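## Task

Shut down the bench according to the run record: C15 (white assay plate, deck spot N2) is STORE and C16 (black assay plate, deck spot N4) is DISCARD. The STORE plate must have its lid fully seated, then go into cooler CD's drawer, lying flat within the locators of one position with its long edge running across the drawer. CD's drawer must then be closed completely; its lamp stays lit until it is. Each DISCARD plate goes into the yellow waste bin W1. The tip box lid must be latched by pressing its front edge fully down. Tip rack TR goes into the blue clean-plastics bin W2 only if it is empty; if any tips remain it must sit flat within the locators of its home nest H1 (check closely to tell). Labware may be released once wholly inside a bin, and each bin must stand upright on the bench at the end. Putting any plate not marked DISCARD into a bin is a failure. Plates not listed in the record must stay exactly as found. CD's housing must finish no more than a finger's width from its start, unrotated and untipped. The tip box must finish level on the bench mat with its insert clicked home. Nothing may count on the robot holding it; release everything, move clear (touching DONE or its housing is fine), then press DONE, which ends the job. Do not press DONE if any required change is still wrong.

## Robot and tools

Robot: a single arm with six revolute joints (waist, shoulder, elbow, wrist pitch, wrist yaw, wrist roll) and a two-finger gripper. The only camera is cam_wrist, mounted on the hand, 896x504 pixels, pinhole with radial distortion, fx=fy=263.118, cx=447.184, cy=250.875, vertical field of view about 87.5 degrees.

Scene frame: origin on the table surface straight under the arm base, +z up, +y to the left when facing along +x. The base itself may sit slightly tilted relative to the table.

Stations: the tip box TB3 sits between the green DONE key and bin W1, and the tip rack TR looks much like it. CD, the tip box and both bins are loose, so they can be shoved. DONE must be pushed down until it catches. Small commanded moves of a few mm may not actually shift the hand, and loose items may occasionally get nudged by an outside disturbance.

Tool execute_actions, argument actions: a list holding at most one item. An empty list just reports the current state. An item with rows is a motion: rows is a list of 1 to 15 rows, steps is 1 to 15 (default 15), each step lasting 1/30 s; row i is applied on step i and the final row repeats for any remaining steps. An item with only steps (up to 300) is a wait that sends nothing new. Optional pictures (boolean) chooses whether images come back; by default they do. A refused call sends nothing to the robot.

Each row has 7 numbers, each within -1 to 1. The first six are joint offsets, in order waist, shoulder, elbow, wrist pitch, wrist yaw, wrist roll, scaled so 1.0 equals 1.264, 1.32, 1.276, 1.83, 1.686 and 2.022 rad respectively. They are offsets measured from the joint angles shown in the most recent result that reported them, not from the previous row; before any such result in a scene, and for later calls within the same reply, they are measured from where the arm is when the action begins. All zeros therefore pulls the arm back to that reference rather than idling. The seventh number is the gripper opening, absolute: +1 fully open, -1 closed.

Joint ranges in rad: waist -2.880..2.880, shoulder 0.000..3.142, elbow 0.000..3.019, wrist pitch -1.693..1.571, wrist yaw -1.571..1.571, wrist roll -2.094..2.094. A target more than 0.019 rad beyond a bound gets the call refused; true bounds can differ by up to 0.019 rad, and a target past the true end is clipped there, reported by a "joint sent to its limit" line (possibly referring to an earlier action still running). Missing that line proves nothing.

Speed: each step, a joint's target stays within a fixed lead of its measured angle (waist 0.264, shoulder 0.32, elbow 0.276, wrist pitch 0.33, wrist yaw 0.186, wrist roll 0.522 rad), and all targets are scaled back if they would place the gripper over 70 mm from its measured spot. Big moves thus take several actions. The arm keeps heading to the last row's target while you think or wait, until it nearly stops or a step is HELD; only a fresh action pushes further. The arm can sag under zero offsets; to hold it, in a reply's first call send the offsets back to the desired angles, zeros after that, and overshoot the aim for any joint that still falls short.

Result lines: Joint positions and Joint velocities list the six joints (rad, rad/s) then finger-pad gap (m, m/s; 0.094 m fully open). grip_measured is the measured opening on the command scale, possibly off by about 1 mm throughout a scene. "joint command not followed" means the clearance check altered or blocked targets (mounting blocks and posts count as part of the arm). HELD marks steps where your row was partly or wholly withheld. Joint torques are raw drive outputs with offsets, scale factors and noise, nonzero even in free air, and friction can mask or mimic load. MOTOR HOT appears from 85 °C; at 100 °C an OVER-TEMPERATURE FAULT drops the arm until it cools, so avoid long holds under load.

Gripping: to hold something, command an opening below grip_measured, about 0.03 below for a firm grip, less for a gentle one. Each pad pushes up to roughly 50 to 62 N, weaker on parts thinner than about 2 mm, with a brief spike on first contact.

Tool zoom_image: camera must be "cam_wrist", region is [x0, y0, x1, y1] in pixels of its latest full image, top-left at (0, 0), no more than 504 by 504. Use it to check up close whether TR still holds tips, lid seating, and locator fit.

Tool finished_scene: argument scene, the number of the scene currently running; it ends that scene irreversibly and reports whether the goal held. Call it after DONE is pressed.

Avoid: dropping or slipping objects, slamming or hitting hard, strong pushes, knocking anything off the table, tipping bins, the tip box or CD, and leaving anything supported only by the gripper.

Each tool is called after "Call:" as name(argument=value, ...) on one line, values as JSON.

## Session

Call:
execute_actions(actions=[])

Scene clock: 0.00 s of 15600.00 s.
grip_measured=+1.000
Joint positions: [ 0.216  0.562  0.302 -0.728  0.254 -1.924  0.094]
Joint velocities: [ 0.005 -0.005 -0.022  0.002  0.066 -0.066  0.   ]
Joint torques (N m, as the arm reports them, + toward a larger angle): no reading
Motor temperatures (°C, as the motors report them): [23 24 23 23 25 24]

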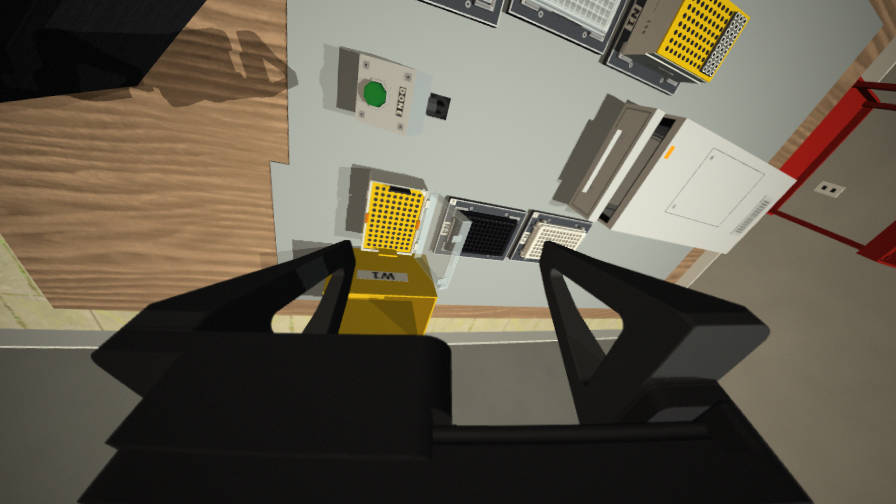

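Call:
execute_actions(actions=[{"rows":[[-0.171,0.18,0.39,-0.2,-0.15,0.951,1]]}], pictures=false)

Call:
execute_actions(actions=[{"steps":40}])

Scene clock: 7.93 s of 15600.00 s.
grip_measured=+1.000
Joint positions: [ 0.002  0.801  0.785 -1.074  0.003 -0.656  0.094]
Joint velocities: [-0.005 -0.015 -0.007 -0.115 -0.007  2.821  0.   ]
Joint torques (N m, as the arm reports them, + toward a larger angle): [ 1.16 -8.69 10.52 -0.26 -0.17 -0.02]
Motor temperatures (°C, as the motors report them): [23 24 25 23 25 24]
Steps of this call (steps 1 to 90: nothing new was sent; then 4.43 s passed at rest; steps 91 to 105: all 15 steps of this action). Readings (joint positions):
91: [0.193 0.581 0.327 -0.797 0.156 -1.843]
92: [0.142 0.631 0.377 -0.911 0.067 -1.748]
94: [0.049 0.734 0.480 -1.014 0.025 -1.606]
98: [0.002 0.800 0.647 -1.056 0.009 -1.346]
105: the state above

Scene clock: 9.27 s of 15600.00 s.
grip_measured=+1.000
Joint positions: [ 0.002  0.801  0.785 -1.085  0.003 -0.013  0.094]
Joint velocities: [-0.015  0.005  0.007 -0.012 -0.051  0.022  0.   ]
Joint torques (N m, as the arm reports them, + toward a larger angle): [ 1.16 -7.91 10.41 -0.28 -0.19  0.04]
Motor temperatures (°C, as the motors report them): [23 24 25 23 25 24]
Steps of this call (steps 1 to 40: the robot went on to your last target). Readings (joint positions):
1: [0.002 0.801 0.785 -1.079 0.003 -0.557]
2: [0.002 0.801 0.785 -1.082 0.003 -0.459]
4: [0.002 0.801 0.785 -1.083 0.003 -0.298]
8: [0.002 0.801 0.785 -1.085 0.003 -0.129]
40: the state above

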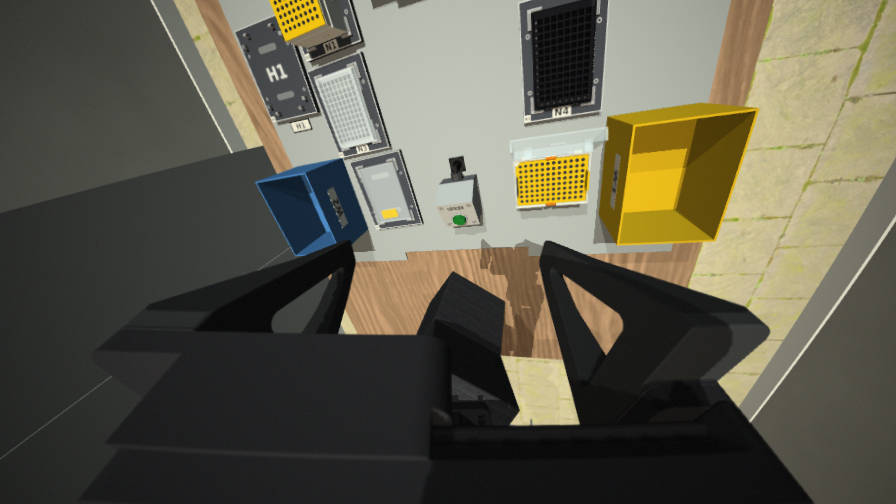

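Call:
execute_actions(actions=[{"rows":[[0,0.3,0.15,0.12,0.12,0.007,1]]}])

Scene clock: 20.03 s of 15600.00 s.
grip_measured=+1.000
Joint positions: [ 0.004  1.226  0.951 -0.867  0.203 -0.012  0.094]
Joint velocities: [-0.005 -0.093 -0.002  0.007 -0.022 -0.007  0.   ]
Joint torques (N m, as the arm reports them, + toward a larger angle): [  2.6  -16.05  10.     0.11   0.12   0.02]
Motor temperatures (°C, as the motors report them): [23 24 26 23 25 24]
Steps of this call (steps 1 to 15: the robot went on to your last target; steps 16 to 90: nothing new was sent; then 7.27 s passed at rest; steps 91 to 105: all 15 steps of this action). Readings (joint positions):
91: [0.004 0.812 0.789 -1.069 0.054 -0.013]
92: [0.004 0.841 0.801 -1.039 0.106 -0.013]
94: [0.004 0.941 0.847 -0.978 0.166 -0.013]
98: [0.004 1.171 0.946 -0.881 0.201 -0.012]
105: the state above

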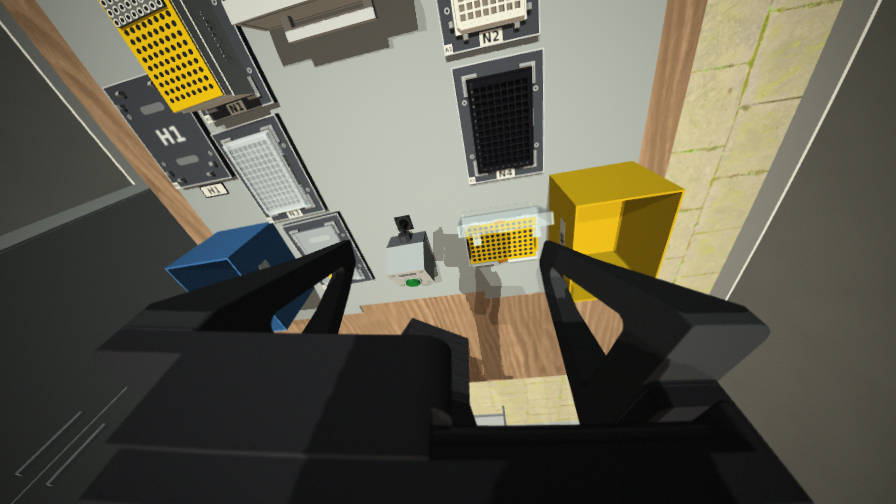

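Call:
execute_actions(actions=[{"rows":[[0,-0.02,0.02,0.05,0,-0.78,1]]}], pictures=false)

Call:
execute_actions(actions=[{"steps":30}])

Scene clock: 24.43 s of 15600.00 s.
grip_measured=+1.000
Joint positions: [ 0.004  1.218  0.951 -0.787  0.203 -1.374  0.094]
Joint velocities: [-0.005  0.005  0.012 -0.007  0.051 -1.443  0.   ]
Joint torques (N m, as the arm reports them, + toward a larger angle): [  2.67 -15.31  10.33   0.45  -0.02  -0.17]
Motor temperatures (°C, as the motors report them): [23 24 26 23 25 24]
Steps of this call (steps 1 to 15: the robot went on to your last target; steps 16 to 90: nothing new was sent; then 0.90 s passed at rest; steps 91 to 105: all 15 steps of this action). Readings (joint positions):
91: [0.004 1.219 0.951 -0.853 0.203 -0.093]
92: [0.004 1.219 0.951 -0.831 0.203 -0.192]
94: [0.004 1.218 0.951 -0.798 0.203 -0.390]
98: [0.004 1.218 0.951 -0.788 0.203 -0.785]
105: the state above

Scene clock: 25.43 s of 15600.00 s.
grip_measured=+1.000
Joint positions: [ 0.004  1.218  0.951 -0.787  0.203 -1.577  0.094]
Joint velocities: [ 0.005 -0.005 -0.017 -0.007 -0.007  0.037  0.   ]
Joint torques (N m, as the arm reports them, + toward a larger angle): [  3.02 -15.4   10.12   0.27  -0.1   -0.17]
Motor temperatures (°C, as the motors report them): [23 24 26 23 25 24]
Steps of this call (steps 1 to 30: the robot went on to your last target). Readings (joint positions):
1: [0.004 1.218 0.951 -0.787 0.203 -1.415]
2: [0.004 1.218 0.951 -0.787 0.203 -1.447]
4: [0.004 1.218 0.951 -0.787 0.203 -1.494]
8: [0.004 1.218 0.951 -0.787 0.203 -1.544]
30: the state above
The arm was judged still, so your last target was given up. Only a new action makes it travel on or press farther. Fingers that are still opening or closing keep moving.

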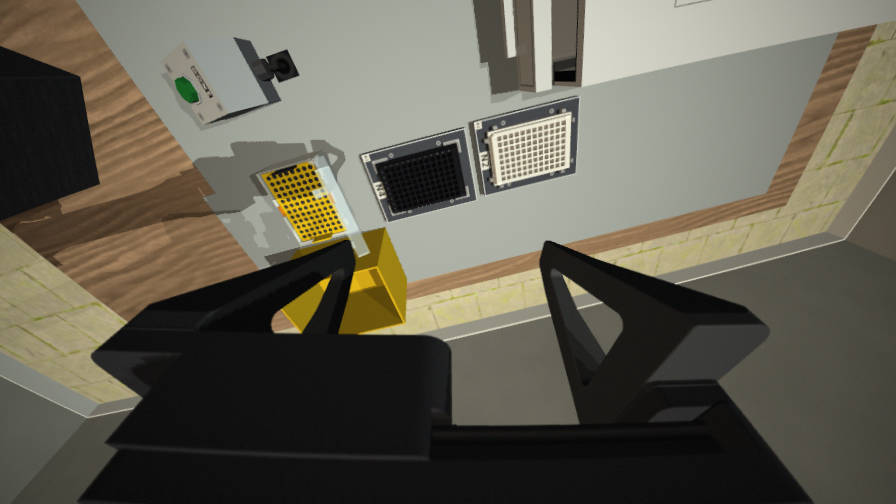

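Call:
execute_actions(actions=[{"rows":[[0,0,0.02,0.15,0,0.785,1]]}], pictures=false)

Call:
execute_actions(actions=[{"steps":25}])

Call:
execute_actions(actions=[{"rows":[[0,-0.01,-0.08,0.06,0,0,1],[0,-0.01,-0.12,0.09,0,0,1],[0,-0.01,-0.16,0.12,0,0,1],[0,-0.01,-0.22,0.17,0,0,1]]}])

Call:
execute_actions(actions=[{"rows":[[0,-0.1,0.02,-0.05,0,0,1],[0,-0.15,0.02,-0.1,0,0,1],[0,-0.24,0.02,-0.164,0,0,1]]}])

Scene clock: 35.97 s of 15600.00 s.
grip_measured=+1.000
Joint positions: [ 0.004  1.221  0.951 -0.527  0.203 -0.209  0.094]
Joint velocities: [-0.005 -0.005 -0.012  0.007 -0.022  1.341  0.   ]
Joint torques (N m, as the arm reports them, + toward a larger angle): [  2.86 -14.51  10.51   0.67  -0.03   0.02]
Motor temperatures (°C, as the motors report them): [23 25 26 23 25 24]
Steps of this call (steps 1 to 90: nothing new was sent; then 7.03 s passed at rest; steps 91 to 105: all 15 steps of this action). Readings (joint positions):
91: [0.004 1.218 0.948 -0.742 0.203 -1.497]
92: [0.004 1.219 0.946 -0.667 0.203 -1.398]
94: [0.004 1.221 0.950 -0.567 0.203 -1.199]
98: [0.004 1.221 0.951 -0.528 0.203 -0.804]
105: the state above

Scene clock: 36.80 s of 15600.00 s.
grip_measured=+1.000
Joint positions: [ 0.004  1.221  0.951 -0.527  0.203 -0.002  0.094]
Joint velocities: [ 0.024  0.005 -0.002 -0.012 -0.066 -0.022  0.   ]
Joint torques (N m, as the arm reports them, + toward a larger angle): [  2.55 -14.52  10.71   0.92  -0.06   0.09]
Motor temperatures (°C, as the motors report them): [23 25 27 23 25 24]
Steps of this call (steps 1 to 25: the robot went on to your last target). Readings (joint positions):
1: [0.004 1.221 0.951 -0.527 0.203 -0.167]
2: [0.004 1.221 0.951 -0.527 0.203 -0.134]
4: [0.004 1.221 0.951 -0.527 0.203 -0.086]
8: [0.004 1.221 0.951 -0.527 0.203 -0.036]
25: the state above

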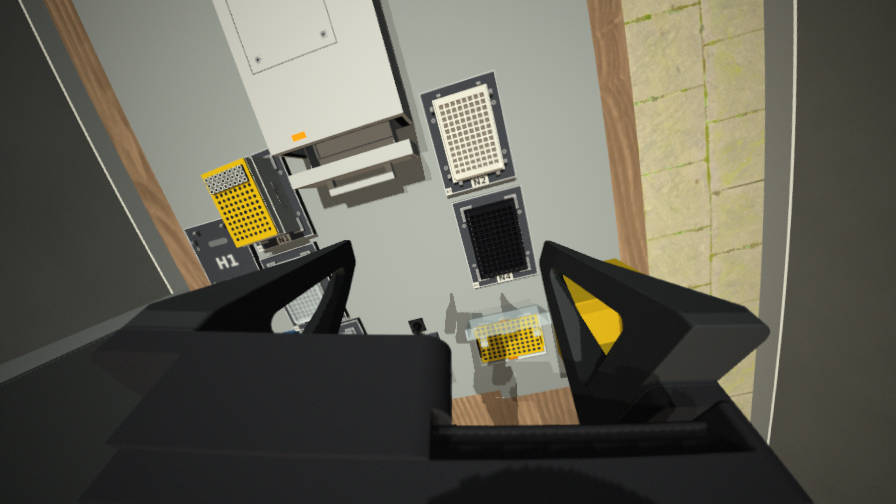

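Scene clock: 37.30 s of 15600.00 s.
grip_measured=+1.000
Joint positions: [ 0.004  1.209  0.645 -0.232  0.203 -0.002  0.094]
Joint velocities: [-0.005 -0.015  0.012 -0.002 -0.007  0.007  0.   ]
Joint torques (N m, as the arm reports them, + toward a larger angle): [  2.27 -12.33   8.59   0.78   0.    -0.1 ]
Motor temperatures (°C, as the motors report them): [23 25 27 23 25 24]
Steps of this call (steps 1 to 15: all 15 steps of this action). Readings (joint positions):
1: [0.004 1.220 0.939 -0.503 0.203 -0.002]
2: [0.004 1.215 0.911 -0.453 0.203 -0.002]
4: [0.004 1.205 0.821 -0.343 0.203 -0.002]
8: [0.004 1.207 0.662 -0.258 0.203 -0.002]
15: the state above

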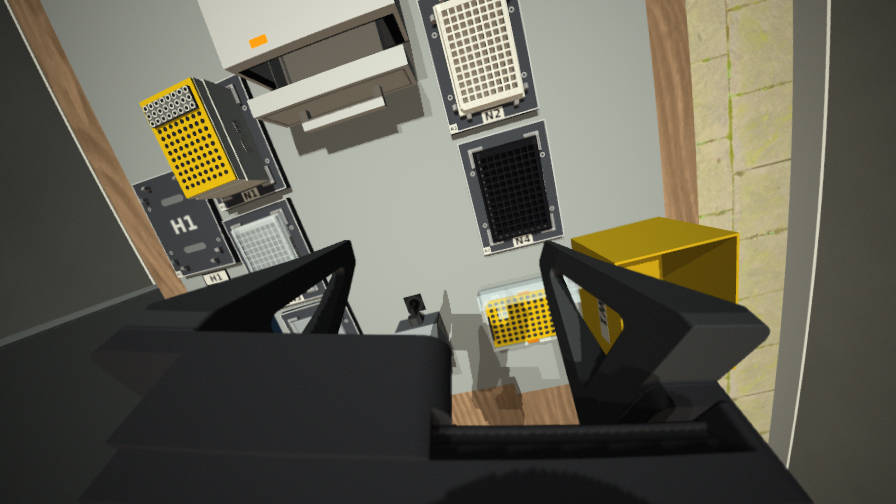

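Scene clock: 37.80 s of 15600.00 s.
grip_measured=+1.000
Joint positions: [ 0.004  0.866  0.647 -0.522  0.203 -0.002  0.094]
Joint velocities: [ 0.005  0.171  0.002 -0.037 -0.051  0.007  0.   ]
Joint torques (N m, as the arm reports them, + toward a larger angle): [ 1.4  -7.58 10.84  0.16  0.04 -0.12]
Motor temperatures (°C, as the motors report them): [23 25 27 23 25 24]
Steps of this call (steps 1 to 15: all 15 steps of this action). Readings (joint positions):
1: [0.004 1.201 0.645 -0.248 0.203 -0.002]
2: [0.004 1.179 0.645 -0.293 0.203 -0.002]
4: [0.004 1.097 0.645 -0.409 0.203 -0.002]
8: [0.004 0.896 0.646 -0.508 0.203 -0.002]
15: the state above

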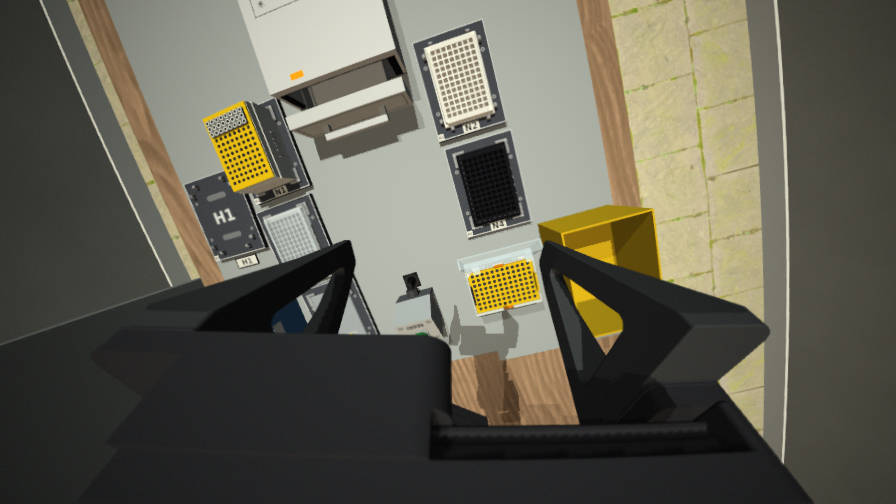

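Call:
execute_actions(actions=[{"rows":[[-0.04,0.05,0.03,0,-0.02,-0.05,1],[-0.08,0.1,0.04,0,-0.04,-0.1,1],[-0.12,0.15,0.05,0,-0.05,-0.15,1],[-0.16,0.2,0.07,0.01,-0.07,-0.2,1],[-0.2,0.25,0.08,0.02,-0.08,-0.23,1],[-0.24,0.31,0.1,0.025,-0.09,-0.235,1]]}], pictures=false)

Call:
execute_actions(actions=[{"steps":12}])

Call:
execute_actions(actions=[{"rows":[[0,0.03,0.02,0.03,0,0,1],[0,0.06,0.02,0.06,0,0,1],[0,0.09,0.02,0.08,0,0,1],[0,0.14,0.02,0.115,0,0,1]]}])

Scene clock: 53.97 s of 15600.00 s.
grip_measured=+1.000
Joint positions: [-0.317  1.308  0.746 -0.484  0.054 -0.433  0.094]
Joint velocities: [ 0.122 -0.122  0.012 -0.007 -0.081 -0.154  0.   ]
Joint torques (N m, as the arm reports them, + toward a larger angle): [  2.04 -15.57   7.93   0.27  -0.15  -0.19]
Motor temperatures (°C, as the motors report them): [23 24 27 23 25 24]
Steps of this call (steps 1 to 30: the robot went on to your last target; steps 31 to 90: nothing new was sent; then 12.67 s passed at rest; steps 91 to 105: all 15 steps of this action). Readings (joint positions):
91: [-0.001 0.880 0.647 -0.525 0.186 -0.017]
92: [-0.014 0.890 0.649 -0.525 0.157 -0.049]
94: [-0.078 0.953 0.665 -0.523 0.108 -0.148]
98: [-0.249 1.182 0.727 -0.495 0.058 -0.313]
105: the state above

Scene clock: 54.37 s of 15600.00 s.
grip_measured=+1.000
Joint positions: [-0.305  1.299  0.746 -0.484  0.053 -0.463  0.094]
Joint velocities: [-0.005  0.005 -0.002 -0.002  0.022 -0.022  0.   ]
Joint torques (N m, as the arm reports them, + toward a larger angle): [  1.87 -14.82   8.33   0.23  -0.09  -0.21]
Motor temperatures (°C, as the motors report them): [23 24 27 23 25 24]
Steps of this call (steps 1 to 12: the robot went on to your last target). Readings (joint positions):
1: [-0.313 1.304 0.746 -0.484 0.054 -0.439]
2: [-0.309 1.301 0.746 -0.484 0.053 -0.445]
4: [-0.306 1.299 0.746 -0.484 0.053 -0.452]
8: [-0.305 1.299 0.746 -0.484 0.053 -0.460]
12: the state above

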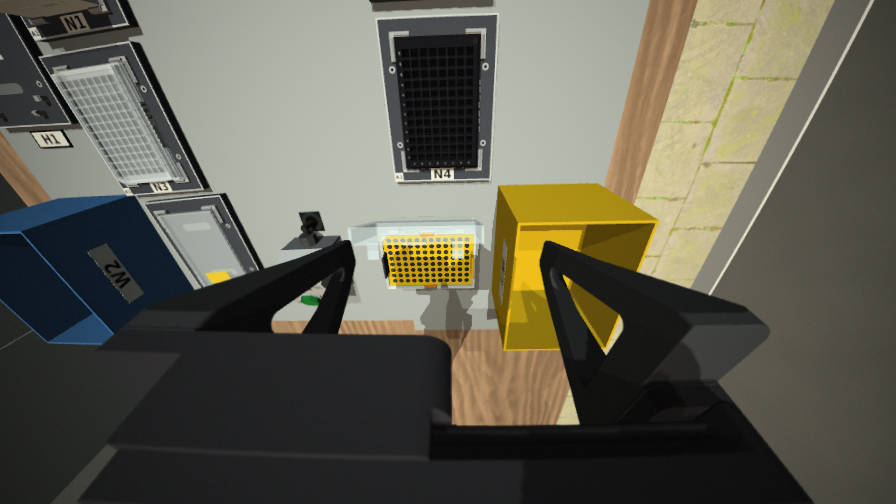

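Scene clock: 54.87 s of 15600.00 s.
grip_measured=+1.000
Joint positions: [-0.305  1.495  0.761 -0.284  0.053 -0.463  0.094]
Joint velocities: [-0.015 -0.015  0.012  0.002  0.037 -0.007  0.   ]
Joint torques (N m, as the arm reports them, + toward a larger angle): [  1.47 -15.77   4.93   0.38  -0.05  -0.07]
Motor temperatures (°C, as the motors report them): [23 24 27 23 25 24]
Steps of this call (steps 1 to 15: all 15 steps of this action). Readings (joint positions):
1: [-0.305 1.299 0.746 -0.476 0.053 -0.463]
2: [-0.305 1.305 0.746 -0.454 0.053 -0.463]
4: [-0.305 1.341 0.748 -0.376 0.053 -0.463]
8: [-0.305 1.461 0.761 -0.288 0.053 -0.463]
15: the state above

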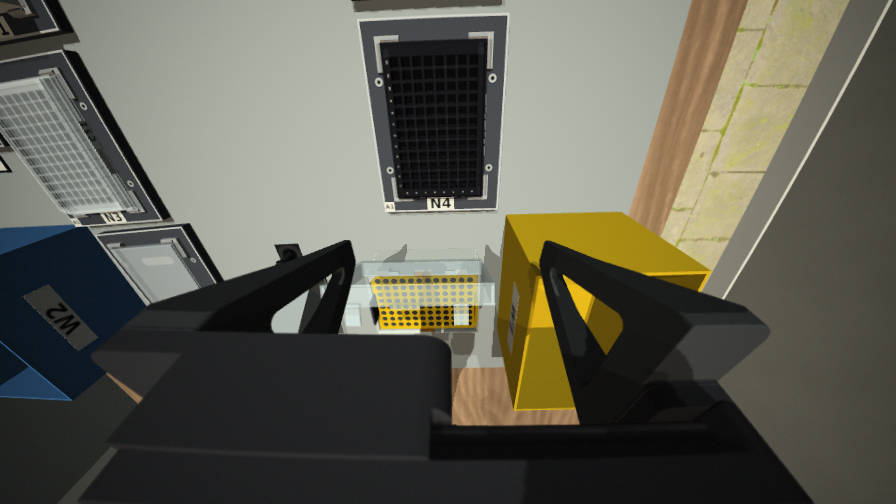

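Call:
execute_actions(actions=[{"rows":[[0.01,0.03,0.05,0,0,0,1],[0.02,0.06,0.08,0.01,0,0,1],[0.03,0.09,0.11,0.02,0.01,0.01,1],[0.04,0.12,0.14,0.03,0.01,0.03,1],[0.047,0.15,0.16,0.04,0.017,0.035,1],[0.047,0.18,0.16,0.05,0.017,0.035,1],[0.047,0.21,0.16,0.06,0.017,0.035,1],[0.047,0.24,0.16,0.075,0.017,0.035,1]]}], pictures=false)

Call:
execute_actions(actions=[{"steps":10}])

Scene clock: 66.13 s of 15600.00 s.
grip_measured=+1.000
Joint positions: [-0.243  1.819  0.96  -0.15   0.079 -0.409  0.094]
Joint velocities: [-0.015  0.005 -0.134 -0.017 -0.007  0.022  0.   ]
Joint torques (N m, as the arm reports them, + toward a larger angle): [  2.75 -17.06   4.14   0.25   0.02   0.04]
Motor temperatures (°C, as the motors report them): [23 25 26 24 25 24]
Steps of this call (steps 1 to 15: the robot went on to your last target; steps 16 to 90: nothing new was sent; then 7.77 s passed at rest; steps 91 to 105: all 15 steps of this action). Readings (joint positions):
91: [-0.305 1.496 0.763 -0.284 0.053 -0.463]
92: [-0.304 1.503 0.771 -0.284 0.053 -0.463]
94: [-0.294 1.543 0.818 -0.276 0.066 -0.454]
98: [-0.260 1.697 0.959 -0.192 0.079 -0.424]
105: the state above

Scene clock: 66.47 s of 15600.00 s.
grip_measured=+1.000
Joint positions: [-0.243  1.819  0.957 -0.15   0.079 -0.405  0.094]
Joint velocities: [-0.005 -0.005 -0.017  0.022  0.007 -0.051  0.   ]
Joint torques (N m, as the arm reports them, + toward a larger angle): [  1.82 -18.     3.51   0.3    0.07   0.07]
Motor temperatures (°C, as the motors report them): [23 25 26 24 25 24]
Steps of this call (steps 1 to 10: the robot went on to your last target). Readings (joint positions):
1: [-0.243 1.819 0.957 -0.150 0.079 -0.408]
2: [-0.243 1.819 0.957 -0.150 0.079 -0.408]
4: [-0.243 1.819 0.957 -0.150 0.079 -0.406]
8: [-0.243 1.819 0.957 -0.150 0.079 -0.405]
10: the state above

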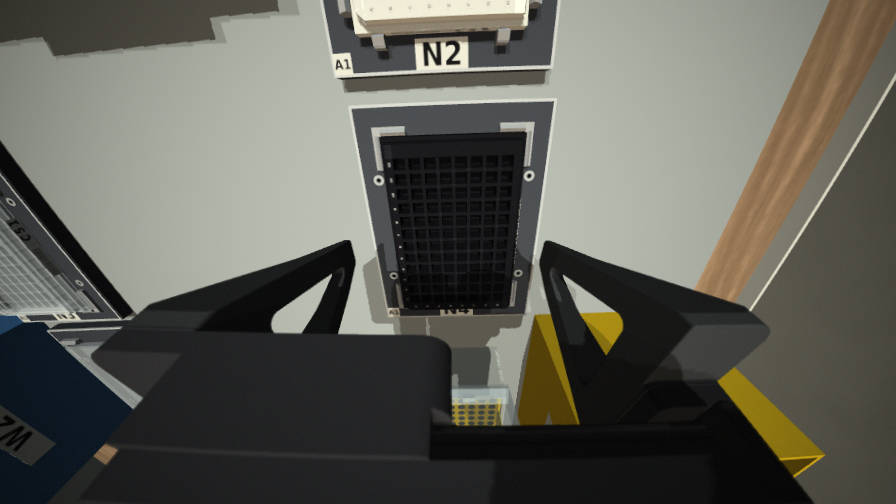

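Call:
execute_actions(actions=[{"rows":[[-0.018,0.055,-0.02,0.062,0,-0.033,1]]}])

Scene clock: 70.90 s of 15600.00 s.
grip_measured=+1.000
Joint positions: [-0.26   1.874  0.935 -0.049  0.079 -0.458  0.094]
Joint velocities: [ 0.005 -0.005 -0.022 -0.022 -0.007 -0.037  0.   ]
Joint torques (N m, as the arm reports them, + toward a larger angle): [  1.23 -16.03   2.02   0.51  -0.01  -0.22]
Motor temperatures (°C, as the motors report them): [23 25 26 23 25 24]
Steps of this call (steps 1 to 15: the robot went on to your last target; steps 16 to 90: nothing new was sent; then 0.93 s passed at rest; steps 91 to 105: all 15 steps of this action). Readings (joint positions):
91: [-0.244 1.822 0.954 -0.130 0.079 -0.413]
92: [-0.246 1.828 0.950 -0.097 0.079 -0.423]
94: [-0.251 1.846 0.948 -0.062 0.079 -0.436]
98: [-0.259 1.870 0.940 -0.051 0.079 -0.450]
105: the state above

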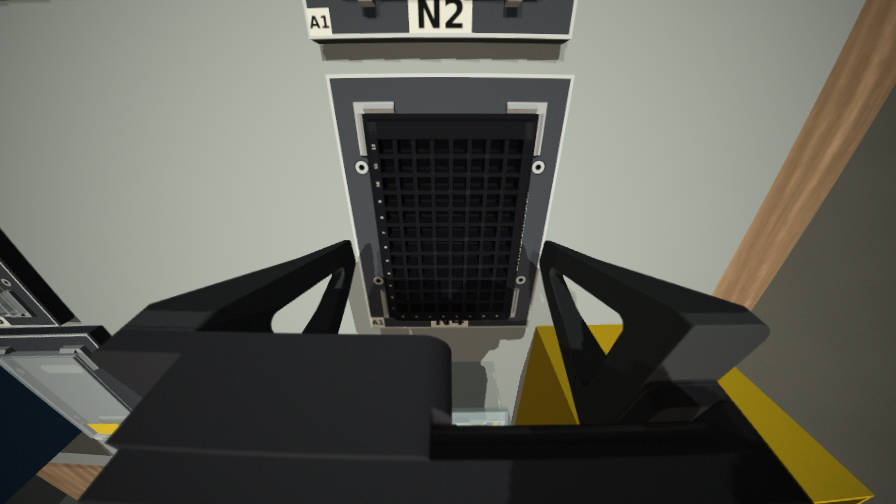

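Call:
execute_actions(actions=[{"rows":[[-0.006,0.052,0,0.022,0,0,1]]}])

Scene clock: 72.50 s of 15600.00 s.
grip_measured=+1.000
Joint positions: [-0.26   1.925  0.935 -0.02   0.08  -0.46   0.094]
Joint velocities: [ 0.005 -0.015  0.012 -0.012  0.095  0.022  0.   ]
Joint torques (N m, as the arm reports them, + toward a larger angle): [  0.83 -16.2    1.85   0.77  -0.03  -0.05]
Motor temperatures (°C, as the motors report them): [23 25 26 24 25 24]
Steps of this call (steps 1 to 15: the robot went on to your last target; steps 16 to 33: nothing new was sent; steps 34 to 48: all 15 steps of this action). Readings (joint positions):
34: [-0.260 1.877 0.935 -0.044 0.079 -0.460]
35: [-0.260 1.883 0.935 -0.034 0.079 -0.460]
37: [-0.260 1.897 0.935 -0.022 0.079 -0.460]
41: [-0.260 1.923 0.935 -0.022 0.079 -0.460]
48: the state above

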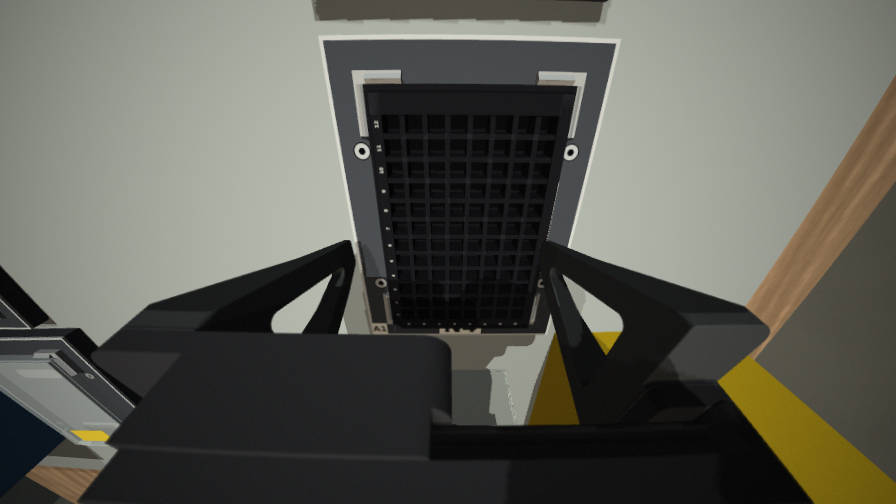

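Right 7 mm.

Call:
execute_actions(actions=[{"rows":[[-0.021,0,0,0,0,0,1]]}])

Scene clock: 75.13 s of 15600.00 s.
grip_measured=+1.000
Joint positions: [-0.282  1.925  0.935 -0.02   0.079 -0.46   0.094]
Joint velocities: [-0.015  0.005 -0.017  0.017 -0.007 -0.051  0.   ]
Joint torques (N m, as the arm reports them, + toward a larger angle): [  0.54 -16.74   1.65  -0.02  -0.01  -0.08]
Motor temperatures (°C, as the motors report them): [23 25 25 24 25 24]
Steps of this call (steps 1 to 15: the robot went on to your last target; steps 16 to 64: nothing new was sent; steps 65 to 79: all 15 steps of this action). Readings (joint positions):
65: [-0.261 1.925 0.935 -0.020 0.080 -0.460]
66: [-0.262 1.925 0.935 -0.020 0.080 -0.460]
68: [-0.265 1.925 0.935 -0.020 0.079 -0.460]
72: [-0.277 1.925 0.935 -0.020 0.079 -0.460]
79: the state above

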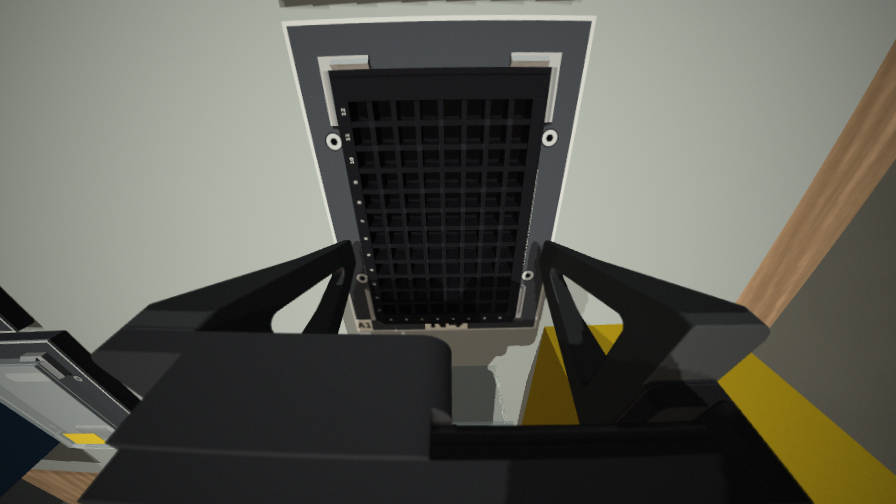

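Call:
execute_actions(actions=[{"rows":[[0,0.026,0.015,0.02,0,-0.012,1]]}])

Call:
execute_actions(actions=[{"rows":[[0,0,0,0,0,0,0.72]]}])

Scene clock: 77.43 s of 15600.00 s.
grip_measured=+1.000
Joint positions: [-0.282  1.93   0.938  0.004  0.079 -0.471  0.094]
Joint velocities: [-0.005 -0.015  0.017 -0.012 -0.066 -0.037  0.   ]
Joint torques (N m, as the arm reports them, + toward a larger angle): [  1.59 -15.39   3.22   0.49  -0.05  -0.19]
Motor temperatures (°C, as the motors report them): [23 25 25 24 25 24]
Steps of this call (steps 1 to 15: the robot went on to your last target; steps 16 to 54: nothing new was sent; steps 55 to 69: all 15 steps of this action). Readings (joint positions):
55: [-0.282 1.925 0.935 -0.015 0.079 -0.462]
56: [-0.282 1.926 0.935 -0.008 0.079 -0.464]
58: [-0.282 1.929 0.937 0.001 0.079 -0.467]
62: [-0.282 1.930 0.938 0.004 0.079 -0.470]
69: the state above

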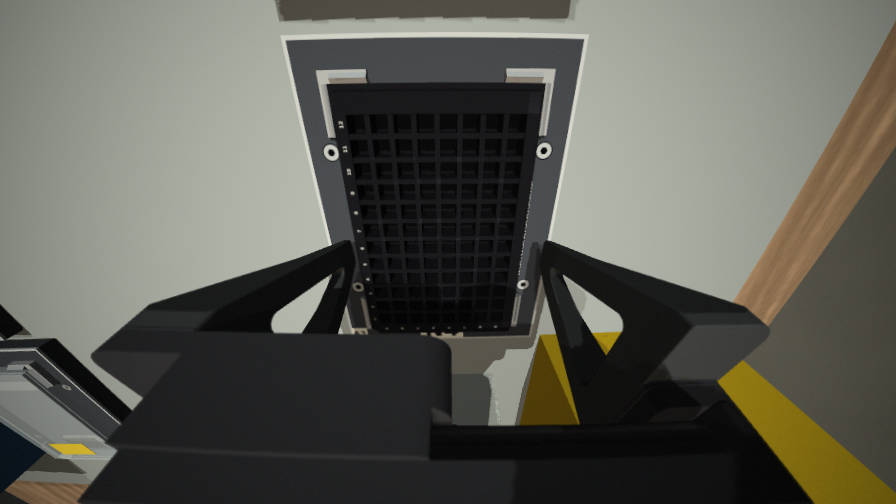

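Scene clock: 77.93 s of 15600.00 s.
grip_measured=+0.722
Joint positions: [-0.278  1.93   0.937  0.003  0.073 -0.471  0.081]
Joint velocities: [ 0.005  0.005  0.007 -0.007  0.037  0.022 -0.   ]
Joint torques (N m, as the arm reports them, + toward a larger angle): [  1.41 -17.66   1.73   0.2    0.16   0.  ]
Motor temperatures (°C, as the motors report them): [23 25 25 24 25 24]
Steps of this call (steps 1 to 15: all 15 steps of this action). Readings (joint positions):
1: [-0.282 1.930 0.938 0.004 0.079 -0.471]
2: [-0.281 1.930 0.937 0.003 0.072 -0.471]
4: [-0.278 1.930 0.937 0.003 0.073 -0.471]
8: [-0.278 1.930 0.937 0.003 0.073 -0.471]
15: the state above

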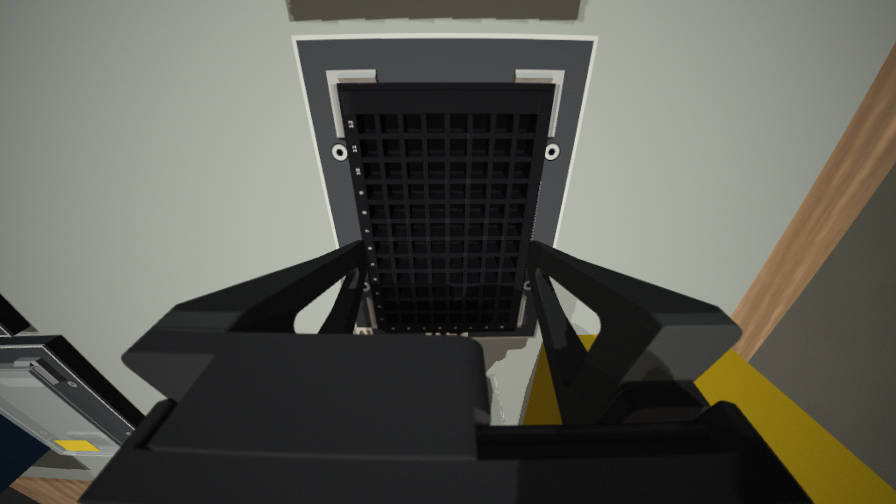

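Call:
execute_actions(actions=[{"rows":[[0,0,0,0,0,0,0.9],[0,0,0,0,0,0,0.9],[0,0.035,0,0.01,0,0,0.9]]}], pictures=false)

Call:
execute_actions(actions=[{"rows":[[0,0,0,0,0,0,0.68]]}])

Scene clock: 80.77 s of 15600.00 s.
grip_measured=+0.898
Joint positions: [-0.278  1.95   0.937  0.012  0.075 -0.471  0.089]
Joint velocities: [ 0.005 -0.015 -0.002  0.002  0.007 -0.081 -0.001]
Joint torques (N m, as the arm reports them, + toward a larger angle): [  2.15 -14.95   1.48   0.29  -0.07  -0.02]
Motor temperatures (°C, as the motors report them): [23 25 25 23 25 24]
Steps of this call (steps 1 to 15: the robot went on to your last target; steps 16 to 70: nothing new was sent; steps 71 to 85: all 15 steps of this action). Readings (joint positions):
71: [-0.278 1.930 0.937 0.003 0.073 -0.471]
72: [-0.278 1.930 0.937 0.003 0.073 -0.471]
74: [-0.278 1.933 0.937 0.007 0.073 -0.471]
78: [-0.278 1.946 0.937 0.009 0.073 -0.471]
85: the state above

Scene clock: 81.27 s of 15600.00 s.
grip_measured=+0.741
Joint positions: [-0.28   1.95   0.937  0.013  0.079 -0.472  0.082]
Joint velocities: [ 0.015  0.005  0.012  0.012  0.081 -0.051 -0.   ]
Joint torques (N m, as the arm reports them, + toward a larger angle): [  1.8  -17.64   1.44   0.14  -0.15  -0.05]
Motor temperatures (°C, as the motors report them): [23 25 25 23 25 24]
Steps of this call (steps 1 to 15: all 15 steps of this action). Readings (joint positions):
1: [-0.279 1.950 0.937 0.013 0.082 -0.472]
2: [-0.280 1.950 0.937 0.013 0.079 -0.472]
4: [-0.280 1.950 0.937 0.013 0.079 -0.472]
8: [-0.280 1.950 0.937 0.013 0.079 -0.472]
15: the state above

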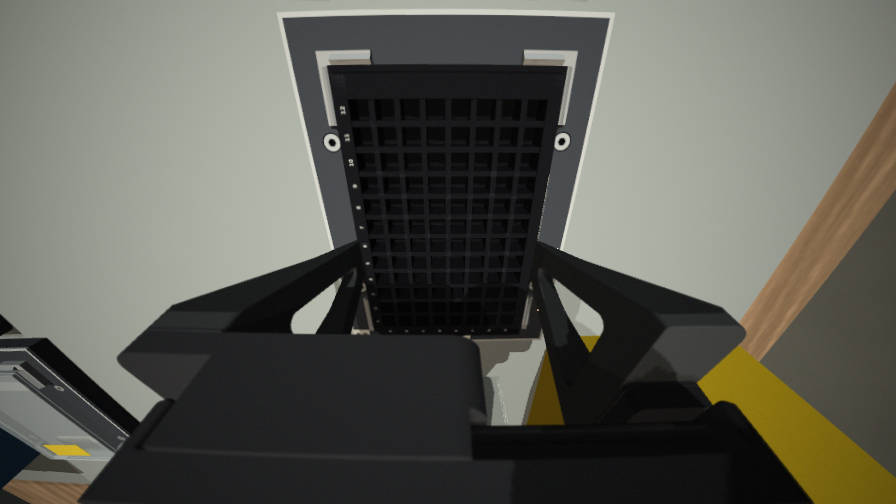

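Call:
execute_actions(actions=[{"rows":[[0,-0.02,0,-0.01,0,0,0.7],[0,-0.04,0,-0.02,0,0,0.7],[0,-0.06,0,-0.04,0,0,0.7],[0,-0.09,0,-0.06,0,0,0.7],[0,-0.12,0,-0.08,0,0,0.7],[0,-0.15,0,-0.1,0,0,0.7],[0,-0.19,0,-0.13,0,0,0.7],[0,-0.23,0,-0.16,0,0,0.7],[0,-0.27,0,-0.19,0,0,0.7],[0,-0.31,0,-0.22,0,0,0.7],[0,-0.35,0,-0.25,0,0,0.7],[0,-0.38,0,-0.27,0,0,0.7]]}], pictures=false)

Call:
execute_actions(actions=[{"rows":[[-0.04,-0.01,0.01,0,-0.02,-0.03,0.7],[-0.08,-0.01,0.01,0,-0.03,-0.05,0.7],[-0.13,-0.01,0.01,0,-0.05,-0.08,0.7],[-0.18,-0.01,0.01,0,-0.07,-0.11,0.7],[-0.23,-0.01,0,0,-0.09,-0.14,0.7],[-0.28,-0.01,-0.02,0,-0.11,-0.17,0.7],[-0.33,-0.01,-0.04,0.01,-0.13,-0.2,0.7],[-0.38,-0.01,-0.06,0.03,-0.15,-0.23,0.7],[-0.43,-0.01,-0.09,0.05,-0.17,-0.25,0.7],[-0.48,-0.01,-0.12,0.07,-0.19,-0.27,0.7]]}], pictures=false)

Call:
execute_actions(actions=[{"steps":10}])

Scene clock: 99.83 s of 15600.00 s.
grip_measured=+0.741
Joint positions: [-0.28   1.514  0.932 -0.432  0.079 -0.472  0.082]
Joint velocities: [-0.015 -1.324 -0.002 -0.667 -0.051 -0.022  0.001]
Joint torques (N m, as the arm reports them, + toward a larger angle): [  2.01 -14.93   5.84   0.25  -0.02  -0.07]
Motor temperatures (°C, as the motors report them): [23 26 24 23 25 24]
Steps of this call (steps 1 to 15: the robot went on to your last target; steps 16 to 90: nothing new was sent; then 15.07 s passed at rest; steps 91 to 105: all 15 steps of this action). Readings (joint positions):
91: [-0.280 1.950 0.937 0.012 0.079 -0.472]
92: [-0.280 1.948 0.937 0.008 0.079 -0.472]
94: [-0.280 1.931 0.938 -0.024 0.079 -0.472]
98: [-0.280 1.823 0.932 -0.172 0.079 -0.472]
105: the state above

Scene clock: 100.33 s of 15600.00 s.
grip_measured=+0.741
Joint positions: [-0.863  1.462  0.811 -0.328 -0.232 -0.876  0.082]
Joint velocities: [-1.226  0.22  -0.476  0.212  0.022 -0.886  0.001]
Joint torques (N m, as the arm reports them, + toward a larger angle): [  3.66 -12.78   4.68   0.34  -0.43  -0.26]
Motor temperatures (°C, as the motors report them): [23 26 24 23 25 24]
Steps of this call (steps 1 to 15: all 15 steps of this action). Readings (joint positions):
1: [-0.284 1.477 0.932 -0.440 0.062 -0.480]
2: [-0.293 1.453 0.936 -0.438 0.041 -0.496]
4: [-0.342 1.439 0.946 -0.433 -0.013 -0.544]
8: [-0.517 1.446 0.932 -0.425 -0.109 -0.651]
15: the state above

Scene clock: 100.67 s of 15600.00 s.
grip_measured=+0.741
Joint positions: [-0.89   1.493  0.776 -0.317 -0.24  -0.992  0.082]
Joint velocities: [ 0.132 -0.015  0.017  0.007 -0.081 -0.051  0.001]
Joint torques (N m, as the arm reports them, + toward a larger angle): [ -2.45 -13.92   4.54   0.54  -0.11  -0.1 ]
Motor temperatures (°C, as the motors report them): [23 26 24 23 25 24]
Steps of this call (steps 1 to 10: the robot went on to your last target). Readings (joint positions):
1: [-0.899 1.469 0.798 -0.324 -0.232 -0.902]
2: [-0.923 1.477 0.789 -0.323 -0.232 -0.922]
4: [-0.936 1.489 0.778 -0.323 -0.232 -0.952]
8: [-0.903 1.493 0.776 -0.319 -0.239 -0.984]
10: the state above

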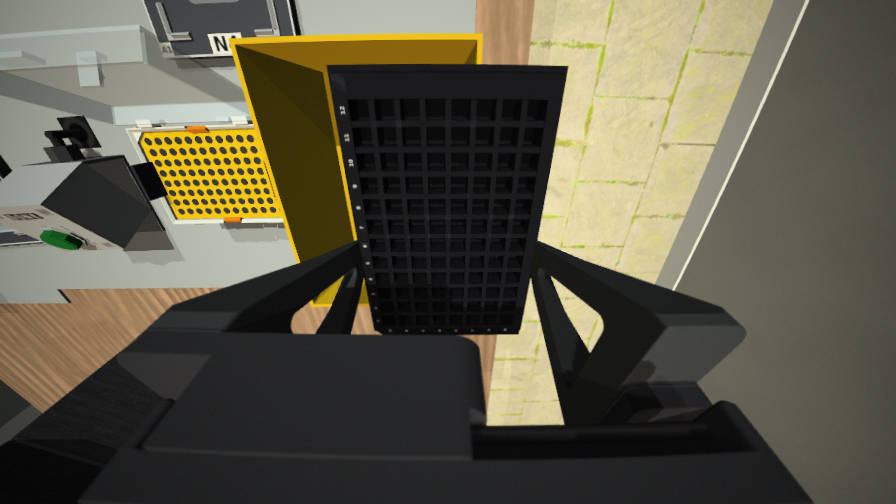

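Call:
execute_actions(actions=[{"rows":[[0.02,0,-0.03,0.03,0,0,0.7],[0.04,0,-0.06,0.05,0.01,0.01,0.7],[0.06,0.02,-0.09,0.08,0.02,0.03,0.7],[0.07,0.04,-0.11,0.1,0.024,0.03,0.7],[0.07,0.07,-0.11,0.125,0.024,0.03,0.7]]}])

Scene clock: 106.03 s of 15600.00 s.
grip_measured=+0.741
Joint positions: [-0.793  1.585  0.629 -0.108 -0.205 -0.948  0.082]
Joint velocities: [-0.015 -0.015 -0.007 -0.007  0.022 -0.007 -0.001]
Joint torques (N m, as the arm reports them, + toward a larger angle): [ -0.93 -13.99   2.24   0.73   0.13   0.1 ]
Motor temperatures (°C, as the motors report them): [23 26 25 23 25 24]
Steps of this call (steps 1 to 30: the robot went on to your last target; steps 31 to 90: nothing new was sent; then 1.87 s passed at rest; steps 91 to 105: all 15 steps of this action). Readings (joint positions):
91: [-0.884 1.493 0.772 -0.306 -0.240 -1.006]
92: [-0.880 1.493 0.760 -0.282 -0.232 -1.002]
94: [-0.859 1.495 0.713 -0.205 -0.207 -0.981]
98: [-0.801 1.551 0.641 -0.118 -0.203 -0.960]
105: the state above

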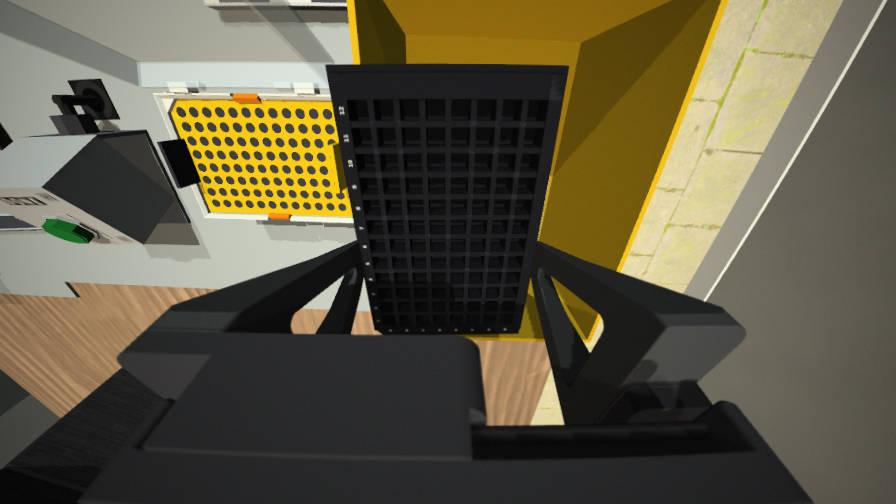

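Call:
execute_actions(actions=[{"rows":[[-0.012,0,0.062,-0.015,0,0,0.7]]}])

Scene clock: 109.07 s of 15600.00 s.
grip_measured=+0.741
Joint positions: [-0.799  1.585  0.702 -0.131 -0.206 -0.947  0.082]
Joint velocities: [-0.005  0.005 -0.002 -0.007  0.022  0.051 -0.   ]
Joint torques (N m, as the arm reports them, + toward a larger angle): [ -1.66 -14.24   3.55  -0.02  -0.08  -0.11]
Motor temperatures (°C, as the motors report them): [23 26 24 24 25 24]
Steps of this call (steps 1 to 15: the robot went on to your last target; steps 16 to 76: nothing new was sent; steps 77 to 91: all 15 steps of this action). Readings (joint positions):
77: [-0.793 1.585 0.634 -0.114 -0.206 -0.947]
78: [-0.794 1.585 0.642 -0.125 -0.206 -0.947]
80: [-0.796 1.585 0.663 -0.131 -0.206 -0.947]
84: [-0.799 1.585 0.699 -0.131 -0.206 -0.947]
91: the state above

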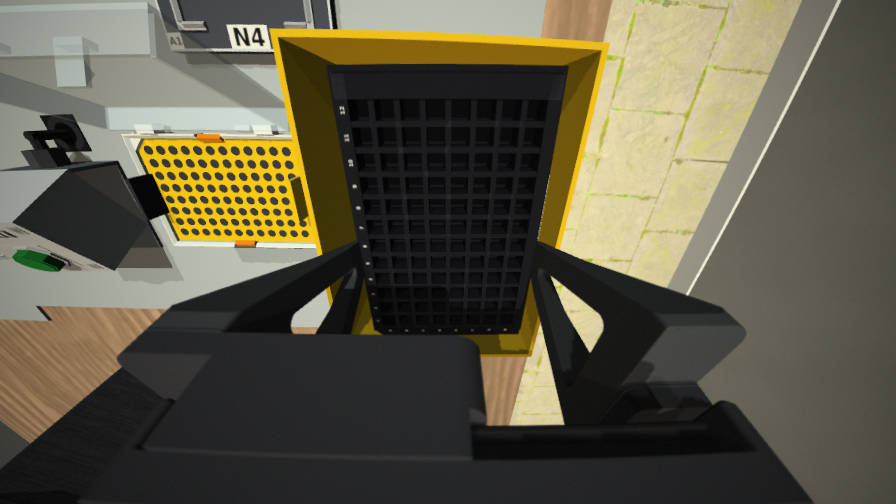

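Call:
execute_actions(actions=[{"rows":[[0,0.03,0,0.02,0,0,0.7],[0,0.06,0,0.04,0,0,0.7],[0,0.09,0.01,0.06,0,0,0.7],[0,0.11,0.015,0.078,0,0,0.7]]}])

Scene clock: 111.40 s of 15600.00 s.
grip_measured=+0.741
Joint positions: [-0.799  1.734  0.715 -0.    -0.206 -0.947  0.082]
Joint velocities: [ 0.005 -0.015  0.012  0.002 -0.022 -0.007 -0.   ]
Joint torques (N m, as the arm reports them, + toward a larger angle): [ -1.78 -14.28   2.01   0.24  -0.06  -0.07]
Motor temperatures (°C, as the motors report them): [23 26 24 23 25 24]
Steps of this call (steps 1 to 15: the robot went on to your last target; steps 16 to 55: nothing new was sent; steps 56 to 70: all 15 steps of this action). Readings (joint positions):
56: [-0.799 1.587 0.702 -0.126 -0.206 -0.947]
57: [-0.799 1.592 0.702 -0.112 -0.206 -0.947]
59: [-0.799 1.626 0.705 -0.055 -0.206 -0.947]
63: [-0.799 1.714 0.715 -0.003 -0.206 -0.947]
70: the state above

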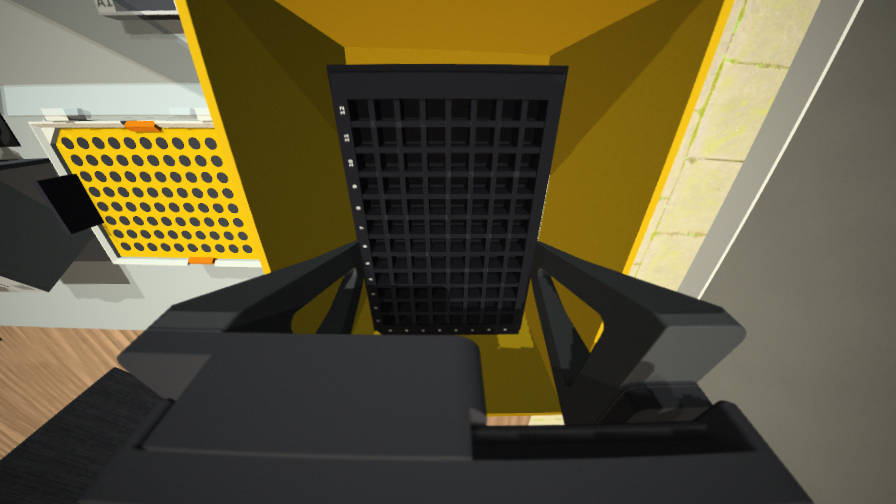

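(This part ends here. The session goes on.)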